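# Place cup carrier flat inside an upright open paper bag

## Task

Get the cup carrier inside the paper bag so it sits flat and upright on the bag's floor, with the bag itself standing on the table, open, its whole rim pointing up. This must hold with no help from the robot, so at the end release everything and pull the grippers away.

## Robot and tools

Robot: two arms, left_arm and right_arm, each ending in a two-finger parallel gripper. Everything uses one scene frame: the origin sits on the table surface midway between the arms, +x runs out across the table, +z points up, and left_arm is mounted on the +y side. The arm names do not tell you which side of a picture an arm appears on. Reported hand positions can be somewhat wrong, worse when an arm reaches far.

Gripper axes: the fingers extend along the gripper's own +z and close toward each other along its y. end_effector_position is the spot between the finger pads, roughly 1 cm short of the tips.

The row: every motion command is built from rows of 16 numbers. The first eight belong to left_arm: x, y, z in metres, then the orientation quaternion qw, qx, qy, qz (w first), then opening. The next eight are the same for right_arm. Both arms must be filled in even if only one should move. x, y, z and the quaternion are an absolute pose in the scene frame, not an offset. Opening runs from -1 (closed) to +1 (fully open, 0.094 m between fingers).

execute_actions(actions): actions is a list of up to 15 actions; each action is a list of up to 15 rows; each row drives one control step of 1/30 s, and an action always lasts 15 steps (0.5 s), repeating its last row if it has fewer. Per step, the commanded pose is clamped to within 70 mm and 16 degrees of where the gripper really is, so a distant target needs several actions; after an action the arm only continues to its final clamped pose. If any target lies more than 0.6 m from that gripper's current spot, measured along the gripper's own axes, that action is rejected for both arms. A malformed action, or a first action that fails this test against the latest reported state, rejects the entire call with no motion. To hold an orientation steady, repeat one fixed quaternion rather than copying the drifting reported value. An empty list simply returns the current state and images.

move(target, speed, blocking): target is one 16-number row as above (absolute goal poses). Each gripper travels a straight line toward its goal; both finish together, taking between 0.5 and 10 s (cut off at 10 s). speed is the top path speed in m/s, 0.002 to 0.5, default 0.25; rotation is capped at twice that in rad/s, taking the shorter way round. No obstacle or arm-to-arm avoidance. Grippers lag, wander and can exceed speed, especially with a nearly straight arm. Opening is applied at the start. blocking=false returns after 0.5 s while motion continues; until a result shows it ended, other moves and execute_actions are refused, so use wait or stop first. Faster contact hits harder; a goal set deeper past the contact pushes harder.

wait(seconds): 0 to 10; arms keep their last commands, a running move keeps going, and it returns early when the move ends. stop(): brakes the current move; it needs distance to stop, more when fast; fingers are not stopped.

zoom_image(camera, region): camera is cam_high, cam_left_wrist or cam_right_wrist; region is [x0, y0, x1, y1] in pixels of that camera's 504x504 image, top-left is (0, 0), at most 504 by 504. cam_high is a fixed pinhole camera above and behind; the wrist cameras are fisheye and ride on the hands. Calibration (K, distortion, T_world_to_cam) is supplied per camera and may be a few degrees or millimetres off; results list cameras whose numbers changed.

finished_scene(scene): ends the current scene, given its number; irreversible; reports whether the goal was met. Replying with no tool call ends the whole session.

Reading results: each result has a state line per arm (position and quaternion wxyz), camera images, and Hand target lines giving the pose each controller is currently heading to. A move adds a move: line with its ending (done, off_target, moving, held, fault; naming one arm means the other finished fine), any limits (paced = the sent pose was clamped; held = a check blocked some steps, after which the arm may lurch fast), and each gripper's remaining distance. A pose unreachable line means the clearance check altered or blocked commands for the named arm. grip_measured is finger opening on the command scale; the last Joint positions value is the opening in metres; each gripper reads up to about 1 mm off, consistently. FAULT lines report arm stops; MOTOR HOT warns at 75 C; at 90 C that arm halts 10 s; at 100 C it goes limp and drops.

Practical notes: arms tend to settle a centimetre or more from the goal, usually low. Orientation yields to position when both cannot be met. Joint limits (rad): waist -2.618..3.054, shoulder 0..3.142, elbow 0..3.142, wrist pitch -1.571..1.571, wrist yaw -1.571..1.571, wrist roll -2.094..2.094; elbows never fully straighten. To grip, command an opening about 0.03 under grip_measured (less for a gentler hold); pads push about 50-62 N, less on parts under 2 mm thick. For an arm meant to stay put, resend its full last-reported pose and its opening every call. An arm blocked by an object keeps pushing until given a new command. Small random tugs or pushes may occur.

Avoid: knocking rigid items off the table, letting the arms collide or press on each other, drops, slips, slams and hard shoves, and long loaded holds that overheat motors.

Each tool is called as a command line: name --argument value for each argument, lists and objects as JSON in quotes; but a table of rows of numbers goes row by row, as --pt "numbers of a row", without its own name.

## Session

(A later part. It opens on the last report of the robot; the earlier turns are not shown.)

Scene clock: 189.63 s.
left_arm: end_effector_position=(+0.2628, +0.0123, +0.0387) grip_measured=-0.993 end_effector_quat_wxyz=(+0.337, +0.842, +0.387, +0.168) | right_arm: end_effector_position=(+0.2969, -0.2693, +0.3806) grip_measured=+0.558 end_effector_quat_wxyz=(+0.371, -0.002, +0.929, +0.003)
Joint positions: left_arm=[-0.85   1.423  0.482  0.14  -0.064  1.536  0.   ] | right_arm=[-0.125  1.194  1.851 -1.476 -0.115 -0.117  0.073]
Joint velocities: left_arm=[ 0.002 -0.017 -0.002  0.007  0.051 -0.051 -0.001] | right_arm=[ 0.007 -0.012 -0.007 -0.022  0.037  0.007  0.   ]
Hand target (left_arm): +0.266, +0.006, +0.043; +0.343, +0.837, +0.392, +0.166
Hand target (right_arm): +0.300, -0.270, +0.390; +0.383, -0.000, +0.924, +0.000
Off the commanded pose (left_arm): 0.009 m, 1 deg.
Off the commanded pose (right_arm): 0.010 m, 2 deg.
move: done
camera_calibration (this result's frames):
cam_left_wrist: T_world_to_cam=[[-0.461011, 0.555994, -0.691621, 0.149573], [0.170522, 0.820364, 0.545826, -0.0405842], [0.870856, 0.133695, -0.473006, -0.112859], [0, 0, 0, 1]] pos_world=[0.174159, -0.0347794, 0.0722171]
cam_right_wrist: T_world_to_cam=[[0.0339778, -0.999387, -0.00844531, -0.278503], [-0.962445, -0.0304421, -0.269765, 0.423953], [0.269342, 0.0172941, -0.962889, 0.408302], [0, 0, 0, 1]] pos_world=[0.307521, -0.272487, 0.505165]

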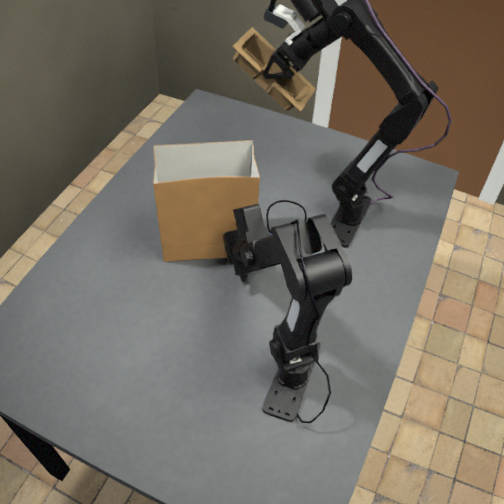

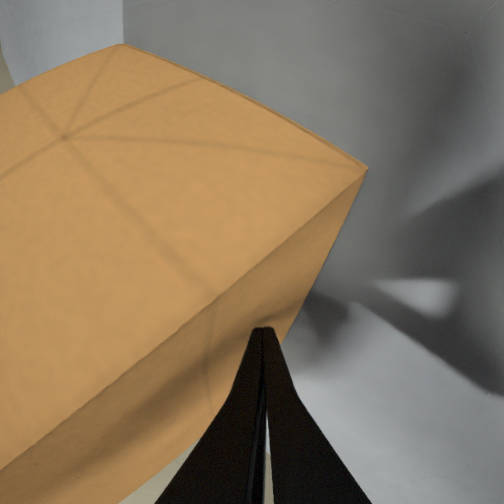

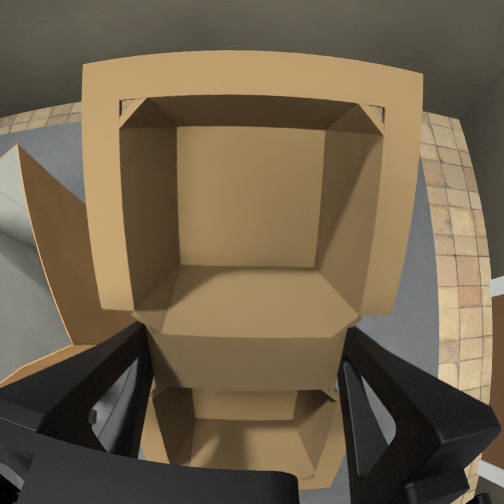

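move --target '[0.266,-0.011,0.042,0.343,0.837,0.392,0.166,-1, 0.30,-0.27,0.39,0.383,0,0.924,0,0.52]' --speed 0.02

move --target '[0.24,0.06,0.05,0.343,0.837,0.392,0.166,-1, 0.30,-0.27,0.39,0.383,0,0.924,0,0.52]' --speed 0.1

zoom_image --camera "cam_high" --region '[130,110,300,280]'

Scene clock: 202.23 s.
left_arm: end_effector_position=(+0.2629, -0.0038, +0.0387) grip_measured=-0.993 end_effector_quat_wxyz=(+0.337, +0.842, +0.387, +0.168) | right_arm: end_effector_position=(+0.2969, -0.2693, +0.3806) grip_measured=+0.558 end_effector_quat_wxyz=(+0.371, -0.002, +0.929, +0.003)
Joint positions: left_arm=[-0.9    1.472  0.523  0.145 -0.099  1.5    0.   ] | right_arm=[-0.125  1.194  1.851 -1.476 -0.115 -0.117  0.073]
Joint velocities: left_arm=[-0.017 -0.002 -0.002  0.022 -0.081  0.066 -0.001] | right_arm=[-0.012 -0.002 -0.002  0.037 -0.037  0.007  0.   ]
Hand target (left_arm): +0.266, -0.011, +0.043; +0.343, +0.837, +0.392, +0.166
Hand target (right_arm): +0.300, -0.270, +0.390; +0.383, -0.000, +0.924, +0.000
Off the commanded pose (left_arm): 0.009 m, 1 deg.
Off the commanded pose (right_arm): 0.010 m, 2 deg.
move: done
camera_calibration (this result's frames):
cam_left_wrist: T_world_to_cam=[[-0.46142, 0.555372, -0.691848, 0.158626], [0.170064, 0.820734, 0.545412, -0.0272464], [0.87073, 0.134005, -0.473151, -0.110747], [0, 0, 0, 1]] pos_world=[0.174258, -0.0508936, 0.0722054]
cam_right_wrist: T_world_to_cam=[[0.0339778, -0.999387, -0.00844531, -0.278503], [-0.962445, -0.0304421, -0.269765, 0.423953], [0.269342, 0.0172941, -0.962889, 0.408302], [0, 0, 0, 1]] pos_world=[0.307521, -0.272487, 0.505165]

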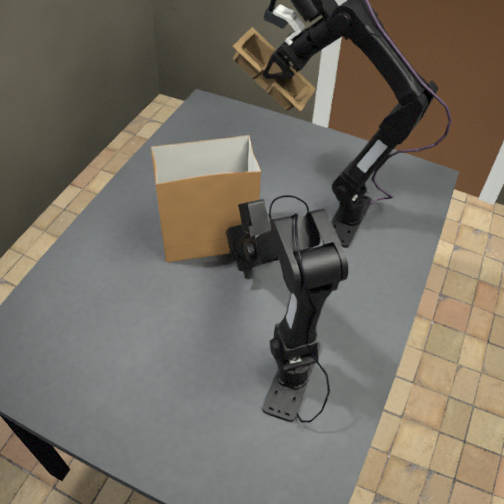

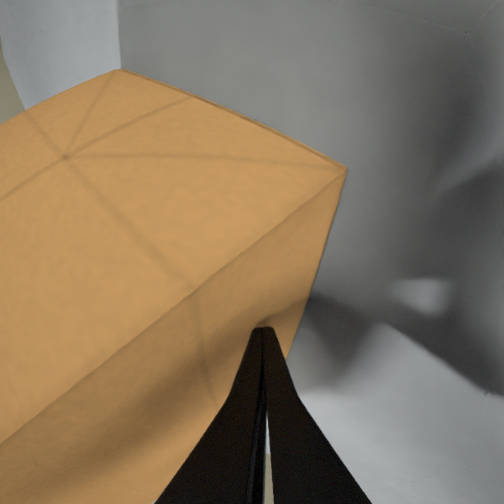

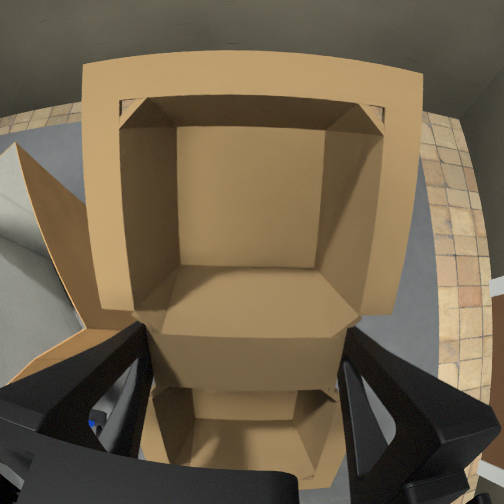

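Scene clock: 203.50 s.
left_arm: end_effector_position=(+0.2459, +0.0553, +0.0520) grip_measured=-0.993 end_effector_quat_wxyz=(+0.346, +0.834, +0.392, +0.175) | right_arm: end_effector_position=(+0.2969, -0.2693, +0.3806) grip_measured=+0.558 end_effector_quat_wxyz=(+0.371, -0.002, +0.929, +0.003)
Joint positions: left_arm=[-0.755  1.164  0.357  0.032 -0.007  1.592  0.   ] | right_arm=[-0.125  1.194  1.851 -1.476 -0.115 -0.117  0.073]
Joint velocities: left_arm=[-0.002  0.022 -0.007  0.037 -0.007  0.037  0.001] | right_arm=[-0.012 -0.002 -0.012 -0.095  0.007  0.022 -0.001]
Hand target (left_arm): +0.240, +0.059, +0.048; +0.343, +0.837, +0.392, +0.166
Hand target (right_arm): +0.300, -0.270, +0.390; +0.383, -0.000, +0.924, +0.000
Off the commanded pose (left_arm): 0.008 m, 1 deg.
Off the commanded pose (right_arm): 0.010 m, 2 deg.
move: done
camera_calibration (this result's frames):
cam_left_wrist: T_world_to_cam=[[-0.456917, 0.536225, -0.709711, 0.128097], [0.147494, 0.832496, 0.534038, -0.0745704], [0.877196, 0.139332, -0.459471, -0.100167], [0, 0, 0, 1]] pos_world=[0.157395, 0.0073471, 0.0847115]
cam_right_wrist: T_world_to_cam=[[0.0339778, -0.999387, -0.00844531, -0.278503], [-0.962445, -0.0304421, -0.269765, 0.423953], [0.269342, 0.0172941, -0.962889, 0.408302], [0, 0, 0, 1]] pos_world=[0.307521, -0.272487, 0.505165]

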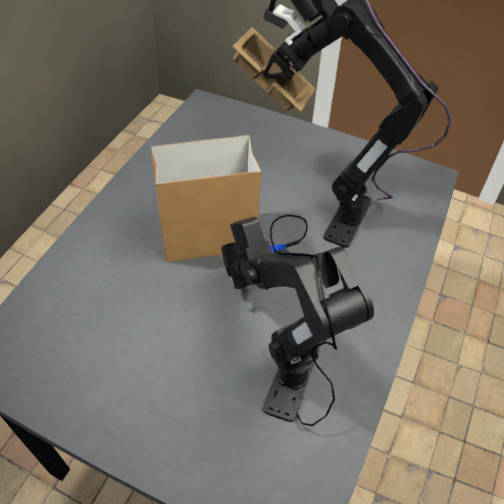

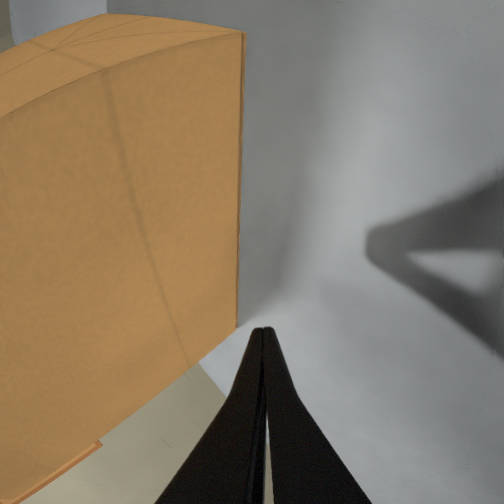

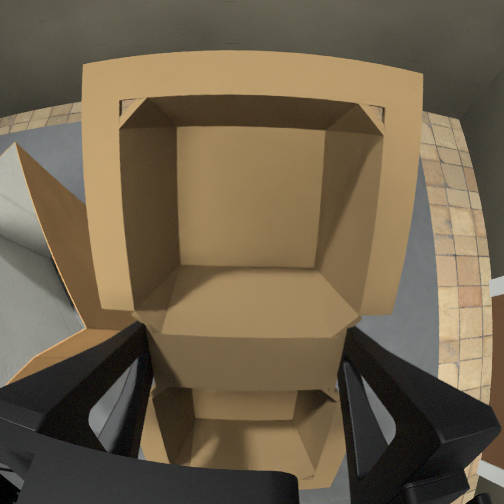

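Region (130, 110, 300, 280) of cam_high's 504x504 image, scaled by 2.965, with more detail than that image has.

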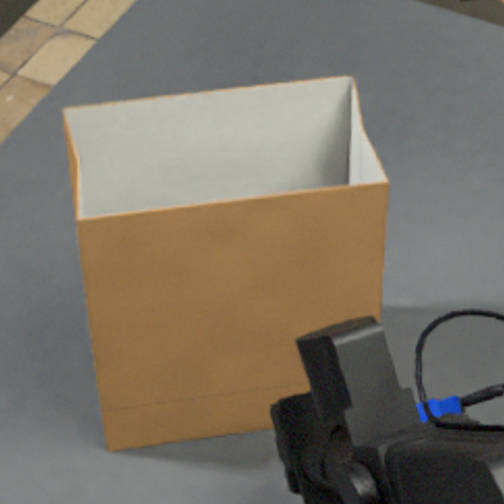

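move --target '[0.22,0.22,0.10,0.343,0.837,0.392,0.166,-1, 0.354,-0.036,0.392,0.3638,-0.2871,0.8782,0.1189,0.52]' --speed 0.12

zoom_image --camera "cam_high" --region '[120,50,300,230]'

Scene clock: 238.40 s.
left_arm: end_effector_position=(+0.2202, +0.2156, +0.0895) grip_measured=-0.993 end_effector_quat_wxyz=(+0.296, +0.794, +0.490, +0.206) | right_arm: end_effector_position=(+0.3519, -0.0443, +0.3810) grip_measured=+0.558 end_effector_quat_wxyz=(+0.342, -0.281, +0.890, +0.113)
Joint positions: left_arm=[ 0.089  0.662  0.408 -0.666  0.377  2.077  0.   ] | right_arm=[ 0.613  1.599  2.169 -1.405 -0.03  -0.021  0.073]
Joint velocities: left_arm=[-0.007 -0.027 -0.002 -0.081 -0.051  0.037  0.001] | right_arm=[-0.002  0.012 -0.022 -0.022  0.051 -0.066 -0.001]
Hand target (left_arm): +0.219, +0.216, +0.098; +0.298, +0.793, +0.488, +0.212
Hand target (right_arm): +0.352, -0.039, +0.394; +0.360, -0.286, +0.880, +0.122
Off the commanded pose (left_arm): 0.011 m, 14 deg.
Off the commanded pose (right_arm): 0.014 m, 3 deg.
joint sent to its limit (left arm) — the command would take joint 6 (wrist roll) past its upper limit, so that joint was sent only as far as its limit.
move: off_target (left_arm, right_arm)
camera_calibration (this result's frames):
cam_left_wrist: T_world_to_cam=[[-0.600782, 0.443629, -0.665022, 0.104634], [-0.0244589, 0.821298, 0.569975, -0.187194], [0.799038, 0.358697, -0.482571, -0.110782], [0, 0, 0, 1]] pos_world=[0.146803, 0.14706, 0.12282]
cam_right_wrist: T_world_to_cam=[[0.600236, -0.799708, -0.0135491, -0.244044], [-0.776948, -0.578964, -0.24729, 0.385692], [0.189915, 0.158959, -0.968847, 0.426422], [0, 0, 0, 1]] pos_world=[0.365163, -0.0396462, 0.505209]

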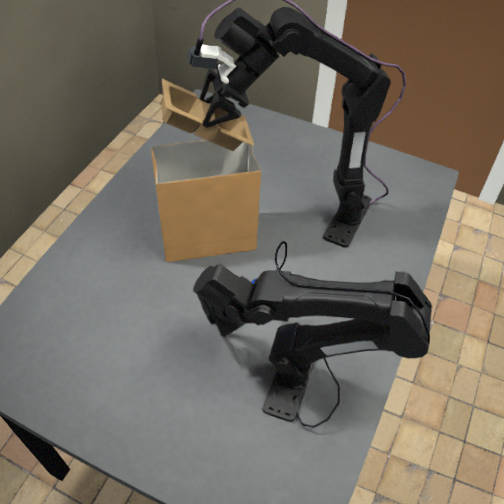

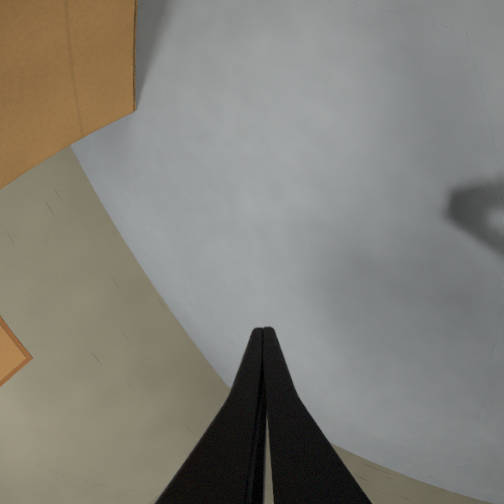

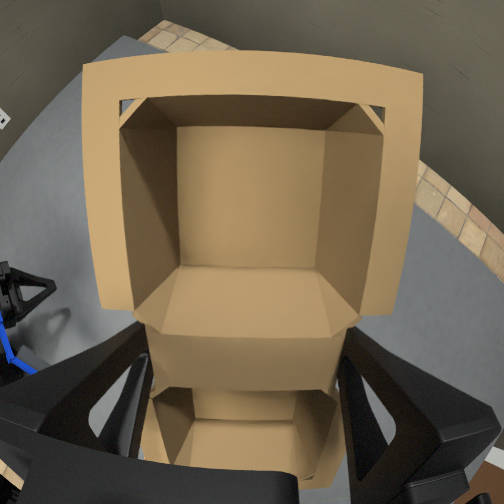

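Region (120, 50, 300, 230) of cam_high's 504x504 image, scaled by 2.800, with more detail than that image has.

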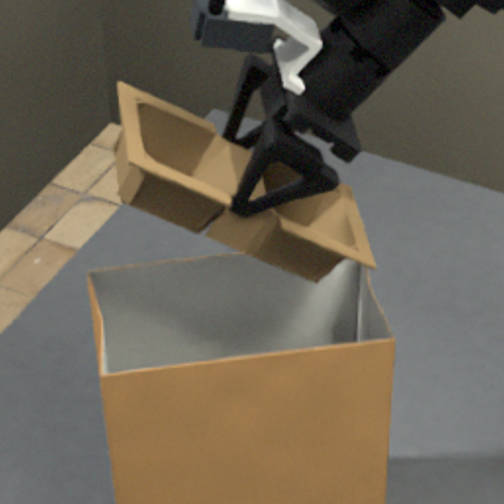

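move --target '[0.2202,0.2156,0.0895,0.296,0.794,0.490,0.206,-1, 0.354,-0.031,0.335,0.3095,-0.2938,0.8987,0.1012,0.52]' --speed 0.05

zoom_image --camera "cam_high" --region '[120,50,300,230]'

Scene clock: 257.27 s.
left_arm: end_effector_position=(+0.2215, +0.2167, +0.0903) grip_measured=-0.993 end_effector_quat_wxyz=(+0.295, +0.793, +0.490, +0.210) | right_arm: end_effector_position=(+0.3564, -0.0318, +0.3267) grip_measured=+0.558 end_effector_quat_wxyz=(+0.292, -0.295, +0.905, +0.097)
Joint positions: left_arm=[ 0.089  0.662  0.408 -0.66   0.372  2.077  0.   ] | right_arm=[ 0.641  1.599  1.974 -1.321 -0.017 -0.018  0.073]
Joint velocities: left_arm=[ 0.002 -0.007 -0.002 -0.066  0.007  0.11  -0.   ] | right_arm=[-0.017 -0.007 -0.002  0.037 -0.095 -0.037 -0.001]
Hand target (left_arm): +0.220, +0.216, +0.090; +0.296, +0.794, +0.490, +0.206
Hand target (right_arm): +0.354, -0.031, +0.335; +0.309, -0.293, +0.899, +0.101
Off the commanded pose (left_arm): 0.002 m, 0 deg.
Off the commanded pose (right_arm): 0.009 m, 2 deg.
move: done
camera_calibration (this result's frames):
cam_left_wrist: T_world_to_cam=[[-0.598446, 0.445189, -0.666085, 0.104702], [-0.03037, 0.818194, 0.57414, -0.186955], [0.800588, 0.36382, -0.476124, -0.113817], [0, 0, 0, 1]] pos_world=[0.148101, 0.147762, 0.122887]
cam_right_wrist: T_world_to_cam=[[0.612464, -0.790406, -0.0120632, -0.242009], [-0.783793, -0.605215, -0.139226, 0.349293], [0.102744, 0.0947261, -0.990187, 0.407014], [0, 0, 0, 1]] pos_world=[0.380176, -0.0184431, 0.448731]

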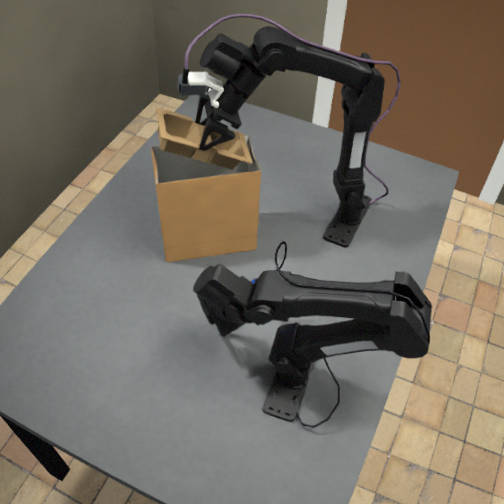

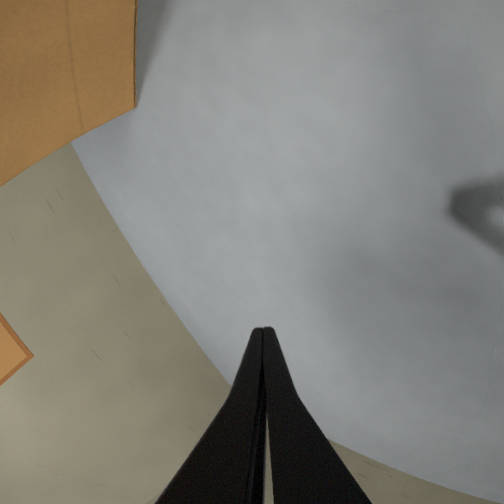

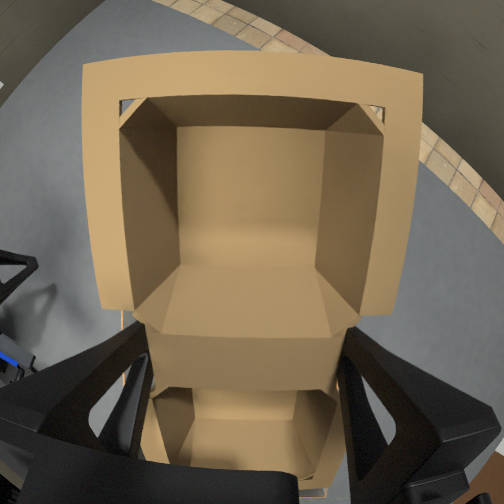

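Region (120, 50, 300, 230) of cam_high's 504x504 image, scaled by 2.800, with more detail than that image has.

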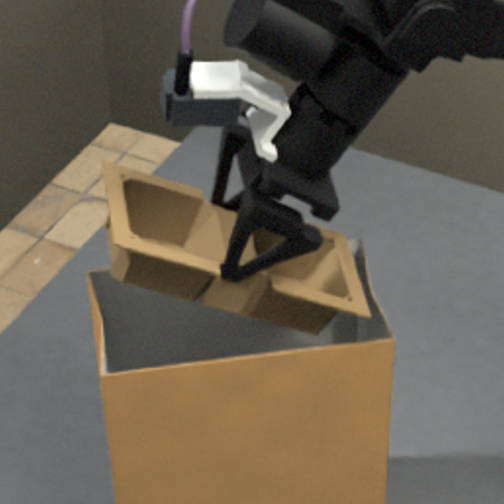

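zoom_image --camera "cam_right_wrist" --region '[90,264,410,504]'

Region (90, 264, 410, 504) of cam_right_wrist's 504x504 image, scaled by 1.575, with more detail than that image has; it fills the top 378 rows of this view, and the rest is white.

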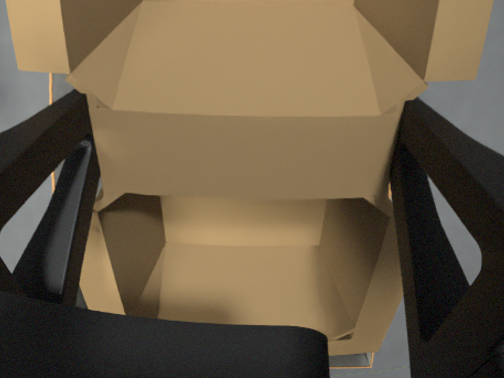

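move --target '[0.2202,0.2156,0.0895,0.296,0.794,0.490,0.206,-1, 0.3506,-0.0198,0.336,0.3105,-0.2843,0.9017,0.0979,0.52]' --speed 0.03

zoom_image --camera "cam_right_wrist" --region '[90,264,410,504]'

Scene clock: 280.37 s.
left_arm: end_effector_position=(+0.2222, +0.2171, +0.0908) grip_measured=-0.993 end_effector_quat_wxyz=(+0.295, +0.793, +0.489, +0.212) | right_arm: end_effector_position=(+0.3499, -0.0218, +0.3272) grip_measured=+0.558 end_effector_quat_wxyz=(+0.294, -0.288, +0.906, +0.095)
Joint positions: left_arm=[ 0.089  0.662  0.408 -0.656  0.37   2.077  0.   ] | right_arm=[ 0.689  1.599  1.974 -1.317  0.02   0.034  0.073]
Joint velocities: left_arm=[-0.007  0.007  0.002  0.051  0.022  0.007 -0.   ] | right_arm=[-0.002 -0.017  0.002 -0.022 -0.007 -0.022 -0.   ]
Hand target (left_arm): +0.220, +0.216, +0.089; +0.296, +0.794, +0.490, +0.206
Hand target (right_arm): +0.350, -0.020, +0.336; +0.310, -0.284, +0.902, +0.098
Off the commanded pose (left_arm): 0.003 m, 1 deg.
Off the commanded pose (right_arm): 0.009 m, 2 deg.
move: done
camera_calibration (this result's frames):
cam_left_wrist: T_world_to_cam=[[-0.596628, 0.44591, -0.667232, 0.104784], [-0.0333408, 0.816933, 0.575768, -0.186771], [0.801825, 0.365766, -0.472538, -0.115366], [0, 0, 0, 1]] pos_world=[0.148793, 0.148053, 0.122937]
cam_right_wrist: T_world_to_cam=[[0.600977, -0.79918, -0.0117278, -0.226461], [-0.792061, -0.59353, -0.142693, 0.354595], [0.107077, 0.0950443, -0.989698, 0.405571], [0, 0, 0, 1]] pos_world=[0.373532, -0.00906797, 0.449335]

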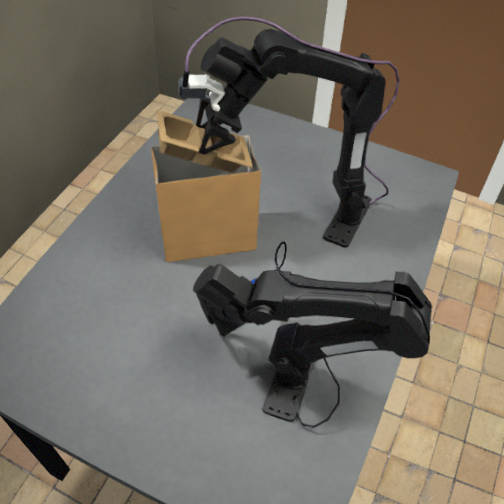

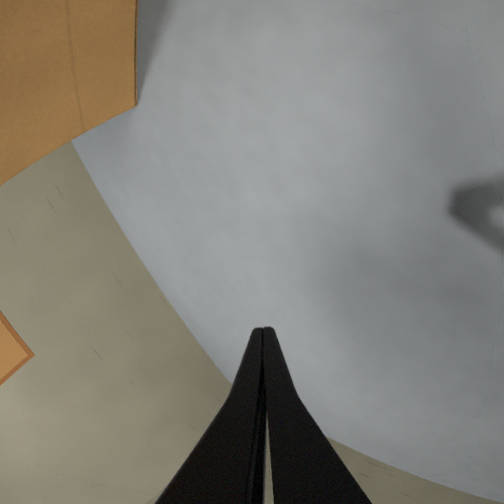

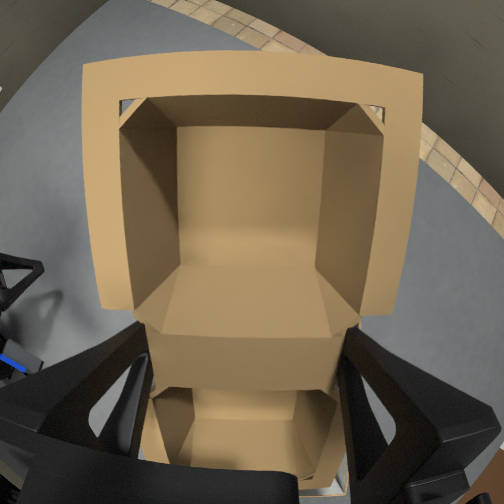

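Region (90, 264, 410, 504) of cam_right_wrist's 504x504 image, scaled by 1.575, with more detail than that image has; it fills the top 378 rows of this view, and the rest is white.

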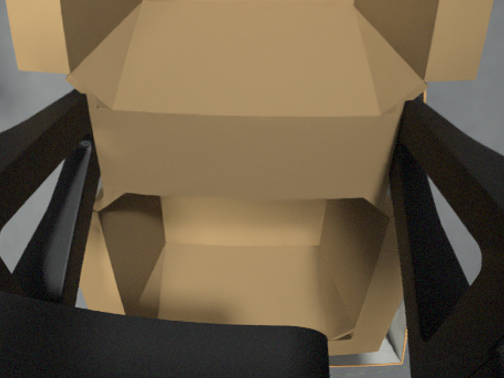

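move --target '[0.2202,0.2156,0.0895,0.296,0.794,0.490,0.206,-1, 0.356,-0.019,0.292,0.2709,-0.2883,0.9144,0.0854,0.52]' --speed 0.03

zoom_image --camera "cam_high" --region '[120,50,300,230]'

Scene clock: 295.87 s.
left_arm: end_effector_position=(+0.2230, +0.2177, +0.0913) grip_measured=-0.993 end_effector_quat_wxyz=(+0.295, +0.793, +0.489, +0.214) | right_arm: end_effector_position=(+0.3524, -0.0206, +0.2945) grip_measured=+0.558 end_effector_quat_wxyz=(+0.267, -0.289, +0.915, +0.085)
Joint positions: left_arm=[ 0.089  0.662  0.408 -0.652  0.368  2.077  0.   ] | right_arm=[ 0.689  1.599  1.861 -1.265  0.023  0.037  0.073]
Joint velocities: left_arm=[-0.017 -0.022 -0.007 -0.007  0.051 -0.066 -0.001] | right_arm=[-0.002 -0.007 -0.007 -0.051  0.066  0.066  0.001]
Hand target (left_arm): +0.220, +0.216, +0.090; +0.296, +0.794, +0.490, +0.206
Hand target (right_arm): +0.356, -0.019, +0.292; +0.271, -0.288, +0.915, +0.085
Off the commanded pose (left_arm): 0.004 m, 1 deg.
Off the commanded pose (right_arm): 0.005 m, 0 deg.
move: done
camera_calibration (this result's frames):
cam_left_wrist: T_world_to_cam=[[-0.594697, 0.446731, -0.668406, 0.104854], [-0.0367008, 0.815451, 0.577662, -0.186557], [0.803112, 0.368065, -0.468551, -0.117114], [0, 0, 0, 1]] pos_world=[0.149565, 0.148392, 0.122978]
cam_right_wrist: T_world_to_cam=[[0.597062, -0.802132, -0.0101013, -0.226518], [-0.799934, -0.594387, -0.082518, 0.337623], [0.0601862, 0.0573487, -0.996538, 0.390601], [0, 0, 0, 1]] pos_world=[0.381813, -0.00341977, 0.414821]

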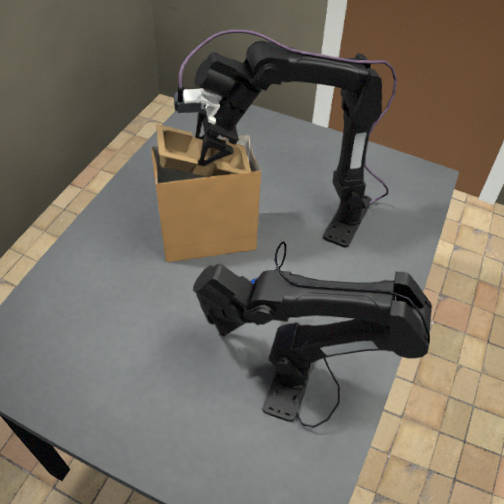

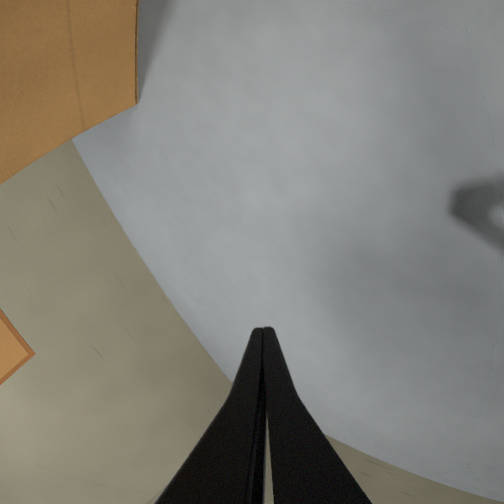

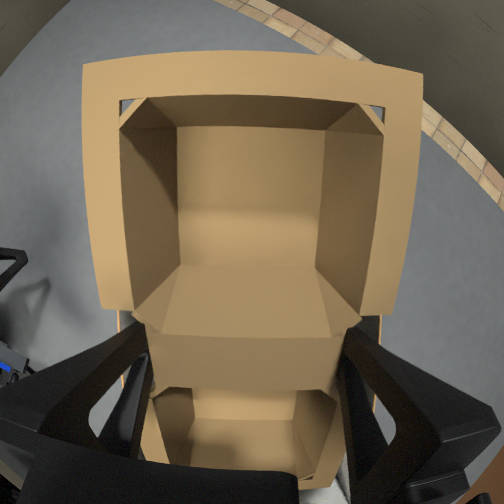

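Region (120, 50, 300, 230) of cam_high's 504x504 image, scaled by 2.800, with more detail than that image has.

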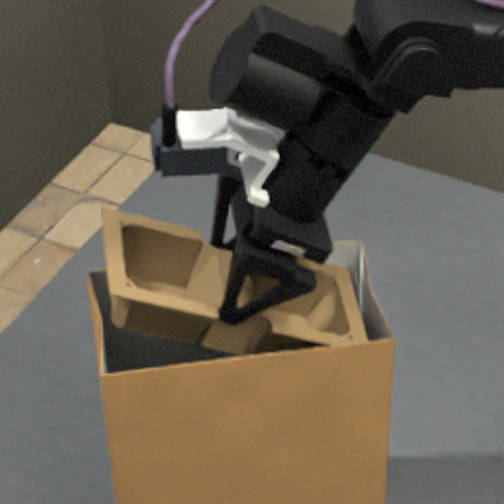

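move --target '[0.2202,0.2156,0.0895,0.296,0.794,0.490,0.206,-1, 0.355,-0.0195,0.238,0.2548,-0.2898,0.9190,0.0803,0.52]' --speed 0.03

zoom_image --camera "cam_high" --region '[120,50,300,230]'

Scene clock: 303.40 s.
left_arm: end_effector_position=(+0.2238, +0.2181, +0.0918) grip_measured=-0.993 end_effector_quat_wxyz=(+0.295, +0.792, +0.489, +0.217) | right_arm: end_effector_position=(+0.3550, -0.0186, +0.2278) grip_measured=+0.558 end_effector_quat_wxyz=(+0.235, -0.293, +0.924, +0.073)
Joint positions: left_arm=[ 0.089  0.662  0.408 -0.648  0.366  2.077  0.   ] | right_arm=[ 0.689  1.582  1.597 -1.089  0.023  0.037  0.073]
Joint velocities: left_arm=[-0.002  0.017 -0.012 -0.007 -0.095 -0.022 -0.   ] | right_arm=[-0.002  0.002 -0.007  0.051 -0.022 -0.007 -0.001]
Hand target (left_arm): +0.220, +0.216, +0.090; +0.296, +0.794, +0.490, +0.206
Hand target (right_arm): +0.355, -0.019, +0.238; +0.255, -0.290, +0.919, +0.080
Off the commanded pose (left_arm): 0.005 m, 1 deg.
Off the commanded pose (right_arm): 0.010 m, 3 deg.
move: off_target (right_arm)
camera_calibration (this result's frames):
cam_left_wrist: T_world_to_cam=[[-0.592626, 0.447491, -0.669736, 0.104959], [-0.0399093, 0.814143, 0.579292, -0.186346], [0.804489, 0.370032, -0.464623, -0.118772], [0, 0, 0, 1]] pos_world=[0.150316, 0.148693, 0.123059]
cam_right_wrist: T_world_to_cam=[[0.596521, -0.802548, -0.00892542, -0.227223], [-0.80259, -0.596431, -0.0109045, 0.319997], [0.00342801, 0.0136682, -0.999901, 0.343926], [0, 0, 0, 1]] pos_world=[0.391191, 0.00379784, 0.345354]

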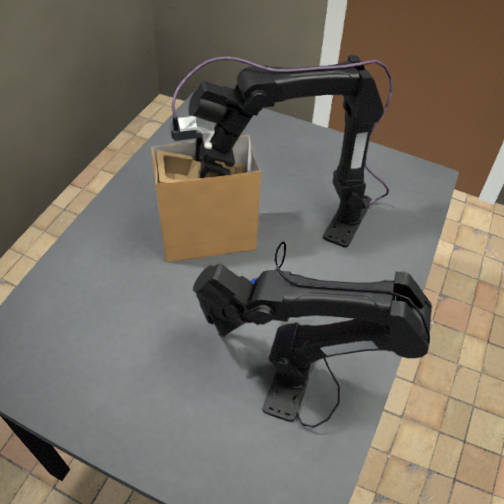

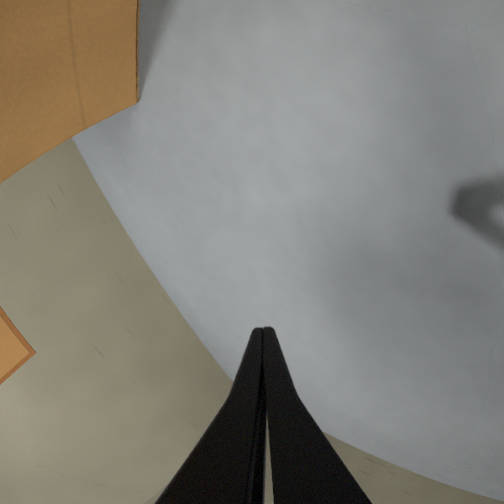

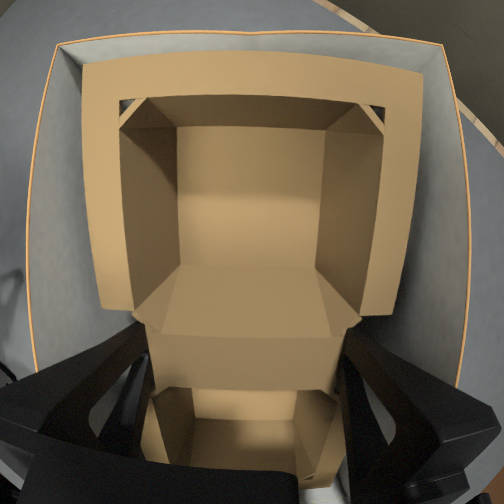

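Region (120, 50, 300, 230) of cam_high's 504x504 image, scaled by 2.800, with more detail than that image has.

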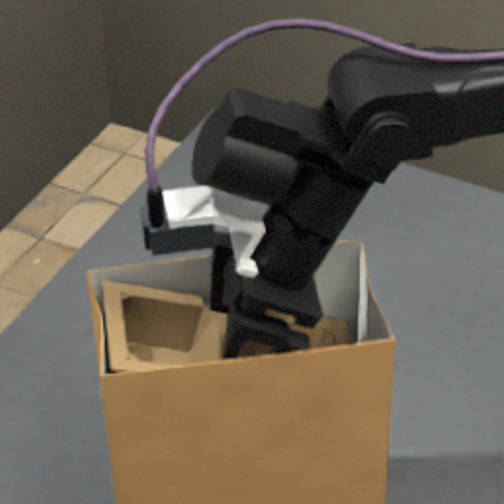

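move --target '[0.2202,0.2156,0.0895,0.296,0.794,0.490,0.206,-1, 0.352,-0.021,0.17,0.1492,-0.2970,0.9420,0.0470,0.52]' --speed 0.05

Scene clock: 312.87 s.
left_arm: end_effector_position=(+0.2245, +0.2186, +0.0922) grip_measured=-0.993 end_effector_quat_wxyz=(+0.294, +0.792, +0.488, +0.219) | right_arm: end_effector_position=(+0.3546, -0.0185, +0.1767) grip_measured=+0.558 end_effector_quat_wxyz=(+0.160, -0.299, +0.940, +0.047)
Joint positions: left_arm=[ 0.089  0.662  0.408 -0.644  0.364  2.077  0.   ] | right_arm=[ 0.689  1.697  1.579 -1.118  0.021  0.037  0.073]
Joint velocities: left_arm=[ 0.007  0.022 -0.002 -0.037 -0.007  0.037 -0.001] | right_arm=[ 0.012  0.012  0.002 -0.037  0.022  0.022 -0.   ]
Hand target (left_arm): +0.220, +0.216, +0.089; +0.296, +0.794, +0.490, +0.206
Hand target (right_arm): +0.352, -0.021, +0.170; +0.149, -0.296, +0.942, +0.046
Off the commanded pose (left_arm): 0.006 m, 2 deg.
Off the commanded pose (right_arm): 0.008 m, 1 deg.
move: done
camera_calibration (this result's frames):
cam_left_wrist: T_world_to_cam=[[-0.590945, 0.448263, -0.670704, 0.105002], [-0.0430737, 0.812686, 0.581108, -0.18613], [0.805561, 0.372292, -0.460944, -0.120409], [0, 0, 0, 1]] pos_world=[0.15103, 0.149024, 0.123085]
cam_right_wrist: T_world_to_cam=[[0.596151, -0.802829, -0.00828254, -0.227264], [-0.793044, -0.590432, 0.149905, 0.287488], [-0.125238, -0.0827976, -0.988666, 0.334676], [0, 0, 0, 1]] pos_world=[0.405389, 0.0149985, 0.285905]

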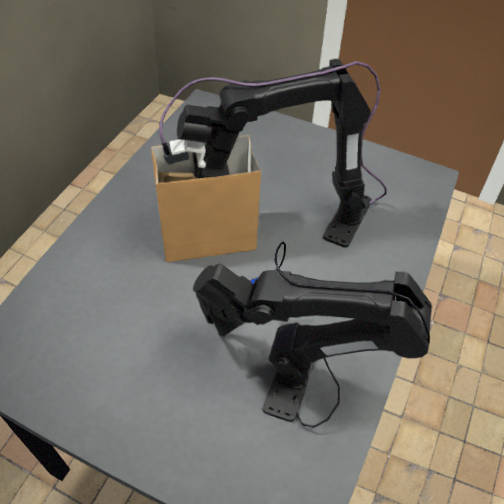

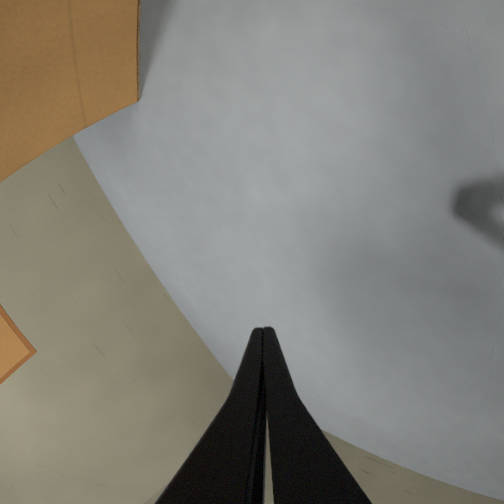

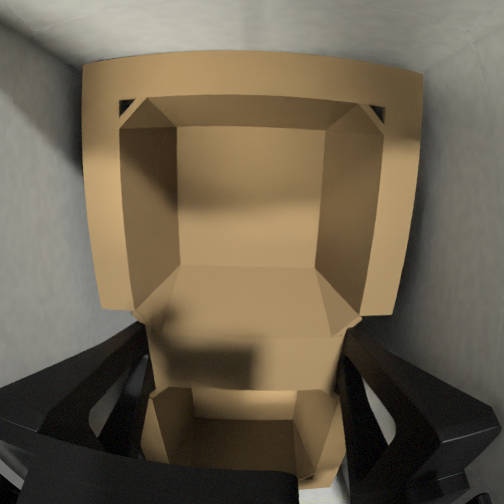

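move --target '[0.2202,0.2156,0.0895,0.296,0.794,0.490,0.206,-1, 0.349,-0.023,0.105,0.1080,-0.2988,0.9476,0.0340,0.52]' --speed 0.05

zoom_image --camera "cam_high" --region '[120,80,320,280]'

Scene clock: 317.47 s.
left_arm: end_effector_position=(+0.2251, +0.2190, +0.0926) grip_measured=-0.993 end_effector_quat_wxyz=(+0.294, +0.791, +0.488, +0.220) | right_arm: end_effector_position=(+0.3481, -0.0224, +0.1094) grip_measured=+0.558 end_effector_quat_wxyz=(+0.109, -0.302, +0.947, +0.030)
Joint positions: left_arm=[ 0.089  0.662  0.408 -0.641  0.362  2.077  0.   ] | right_arm=[ 0.689  1.766  1.423 -1.001  0.017  0.037  0.073]
Joint velocities: left_arm=[-0.002 -0.017 -0.012 -0.066 -0.11   0.037 -0.001] | right_arm=[-0.007 -0.007 -0.007 -0.022  0.037  0.007  0.   ]
Hand target (left_arm): +0.220, +0.216, +0.089; +0.296, +0.794, +0.490, +0.206
Hand target (right_arm): +0.349, -0.023, +0.105; +0.108, -0.298, +0.948, +0.033
Off the commanded pose (left_arm): 0.007 m, 2 deg.
Off the commanded pose (right_arm): 0.004 m, 1 deg.
move: done
camera_calibration (this result's frames):
cam_left_wrist: T_world_to_cam=[[-0.589488, 0.448834, -0.671604, 0.105064], [-0.045481, 0.811662, 0.582355, -0.185962], [0.806496, 0.373836, -0.458051, -0.121647], [0, 0, 0, 1]] pos_world=[0.151584, 0.149258, 0.123137]
cam_right_wrist: T_world_to_cam=[[0.596249, -0.802732, -0.0104432, -0.226998], [-0.774189, -0.578393, 0.257084, 0.272116], [-0.21241, -0.145201, -0.966333, 0.293515], [0, 0, 0, 1]] pos_world=[0.408362, 0.0177902, 0.211306]

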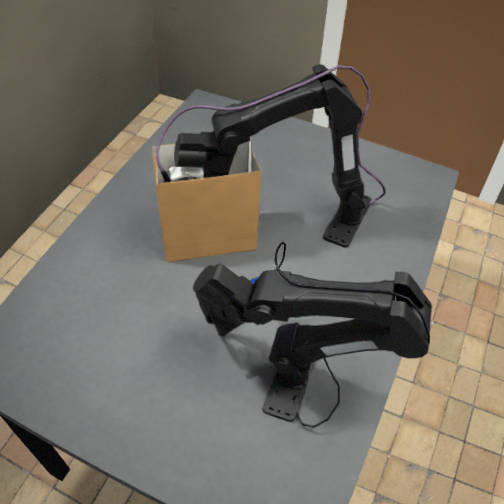

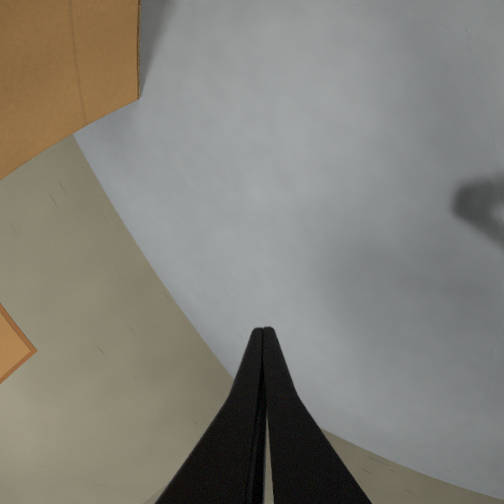

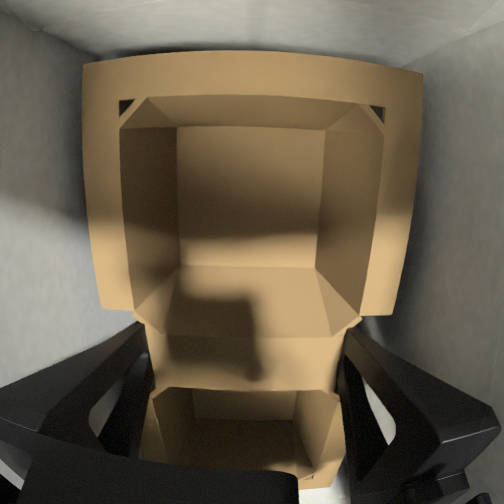

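Region (120, 80, 320, 280) of cam_high's 504x504 image, scaled by 2.520, with more detail than that image has.

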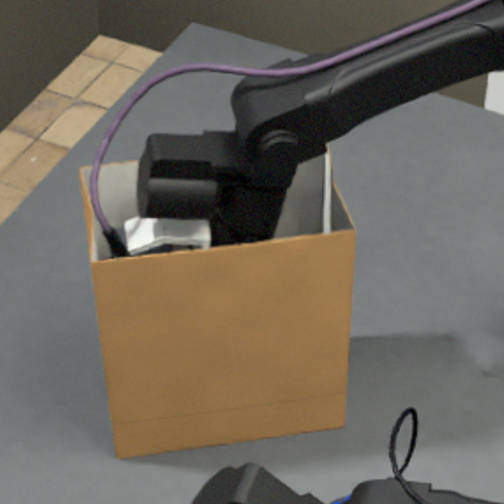

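move --target '[0.2202,0.2156,0.0895,0.296,0.794,0.490,0.206,-1, 0.351,-0.0215,0.058,0.0748,-0.2998,0.9508,0.0236,0.52]' --speed 0.04

zoom_image --camera "cam_high" --region '[120,80,320,280]'

Scene clock: 323.37 s.
left_arm: end_effector_position=(+0.2256, +0.2193, +0.0929) grip_measured=-0.993 end_effector_quat_wxyz=(+0.294, +0.791, +0.488, +0.222) | right_arm: end_effector_position=(+0.3502, -0.0201, +0.0627) grip_measured=+0.558 end_effector_quat_wxyz=(+0.075, -0.303, +0.950, +0.020)
Joint positions: left_arm=[ 0.089  0.662  0.408 -0.638  0.361  2.077  0.   ] | right_arm=[ 0.689  1.871  1.38  -0.924  0.013  0.037  0.073]
Joint velocities: left_arm=[ 0.007  0.002 -0.012  0.007  0.007 -0.022 -0.   ] | right_arm=[-0.007 -0.002 -0.022  0.037  0.007 -0.037  0.001]
Hand target (left_arm): +0.220, +0.216, +0.090; +0.296, +0.794, +0.490, +0.206
Hand target (right_arm): +0.351, -0.021, +0.058; +0.075, -0.299, +0.951, +0.023
Off the commanded pose (left_arm): 0.007 m, 2 deg.
Off the commanded pose (right_arm): 0.005 m, 1 deg.
move: done
camera_calibration (this result's frames):
cam_left_wrist: T_world_to_cam=[[-0.588142, 0.449304, -0.672469, 0.105136], [-0.0475095, 0.810854, 0.583317, -0.185818], [0.807361, 0.375022, -0.455551, -0.122686], [0, 0, 0, 1]] pos_world=[0.152058, 0.149444, 0.123202]
cam_right_wrist: T_world_to_cam=[[0.596106, -0.802807, -0.0126123, -0.226638], [-0.757043, -0.56722, 0.324265, 0.277062], [-0.267476, -0.183748, -0.945882, 0.266401], [0, 0, 0, 1]] pos_world=[0.416104, 0.0241599, 0.159284]

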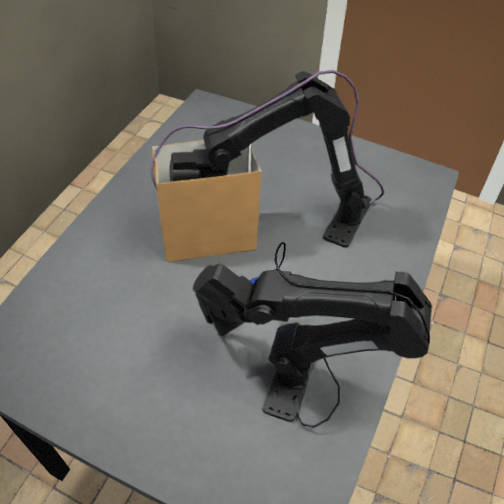

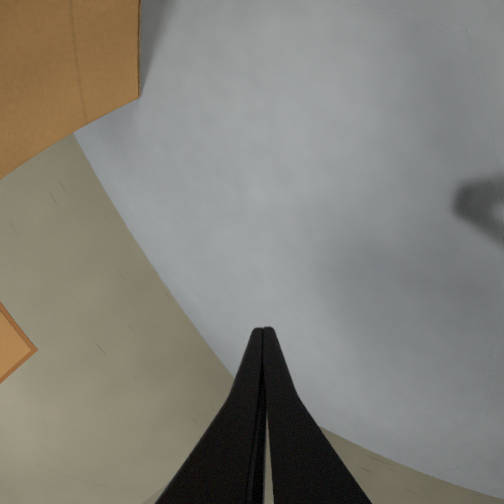

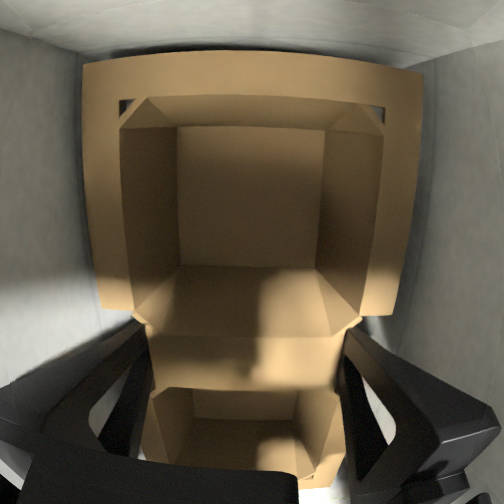

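Region (120, 80, 320, 280) of cam_high's 504x504 image, scaled by 2.520, with more detail than that image has.

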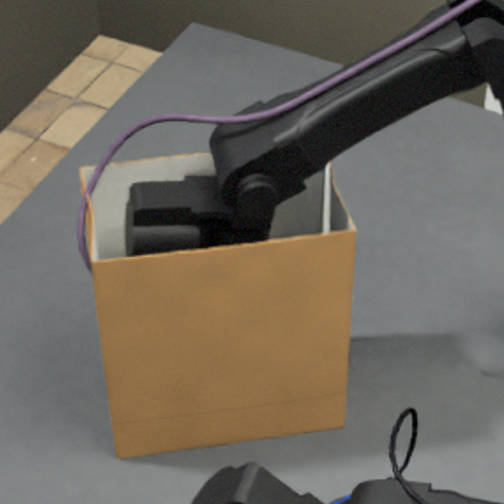

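move --target '[0.2202,0.2156,0.0895,0.296,0.794,0.490,0.206,-1, 0.351,-0.0215,0.043,0.0582,-0.3001,0.9519,0.0183,0.52]' --speed 0.02

zoom_image --camera "cam_high" --region '[120,80,320,280]'

Scene clock: 327.80 s.
left_arm: end_effector_position=(+0.2259, +0.2195, +0.0931) grip_measured=-0.993 end_effector_quat_wxyz=(+0.294, +0.791, +0.488, +0.223) | right_arm: end_effector_position=(+0.3503, -0.0199, +0.0500) grip_measured=+0.558 end_effector_quat_wxyz=(+0.063, -0.304, +0.951, +0.016)
Joint positions: left_arm=[ 0.089  0.662  0.408 -0.637  0.36   2.077  0.   ] | right_arm=[ 0.689  1.907  1.38  -0.914  0.013  0.037  0.073]
Joint velocities: left_arm=[ 0.007  0.012 -0.007 -0.022 -0.022 -0.066 -0.   ] | right_arm=[-0.007 -0.002  0.002 -0.007  0.022 -0.022 -0.   ]
Hand target (left_arm): +0.220, +0.216, +0.090; +0.296, +0.794, +0.490, +0.206
Hand target (right_arm): +0.351, -0.021, +0.043; +0.058, -0.300, +0.952, +0.018
Off the commanded pose (left_arm): 0.008 m, 2 deg.
Off the commanded pose (right_arm): 0.007 m, 1 deg.
move: done
camera_calibration (this result's frames):
cam_left_wrist: T_world_to_cam=[[-0.587554, 0.449645, -0.672755, 0.105131], [-0.048883, 0.810157, 0.584171, -0.185718], [0.807707, 0.376118, -0.454031, -0.123394], [0, 0, 0, 1]] pos_world=[0.152358, 0.1496, 0.123194]
cam_right_wrist: T_world_to_cam=[[0.595884, -0.802973, -0.012533, -0.226657], [-0.749912, -0.561956, 0.349052, 0.277725], [-0.287322, -0.198596, -0.93702, 0.260631], [0, 0, 0, 1]] pos_world=[0.418216, 0.0258307, 0.144435]

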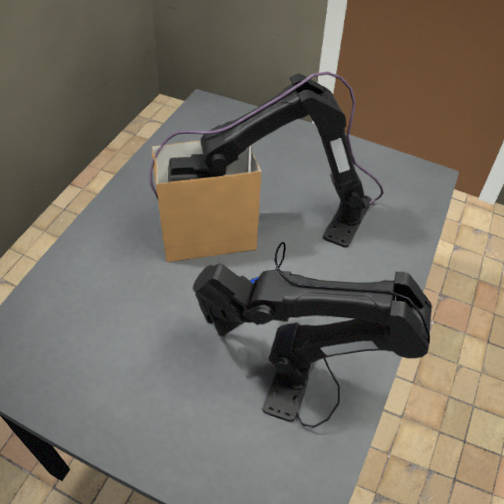

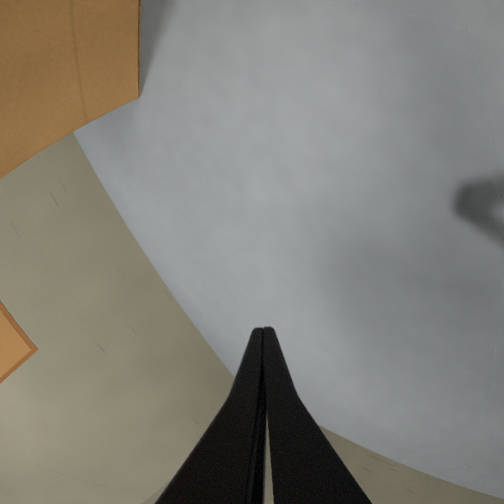

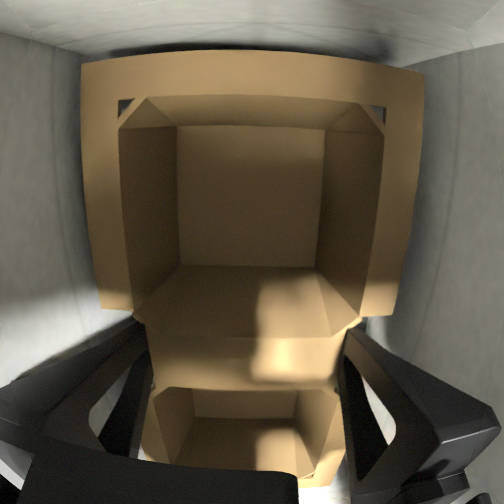

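Region (120, 80, 320, 280) of cam_high's 504x504 image, scaled by 2.520, with more detail than that image has.

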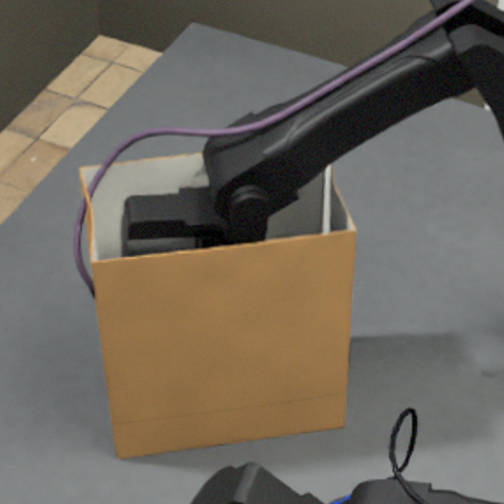

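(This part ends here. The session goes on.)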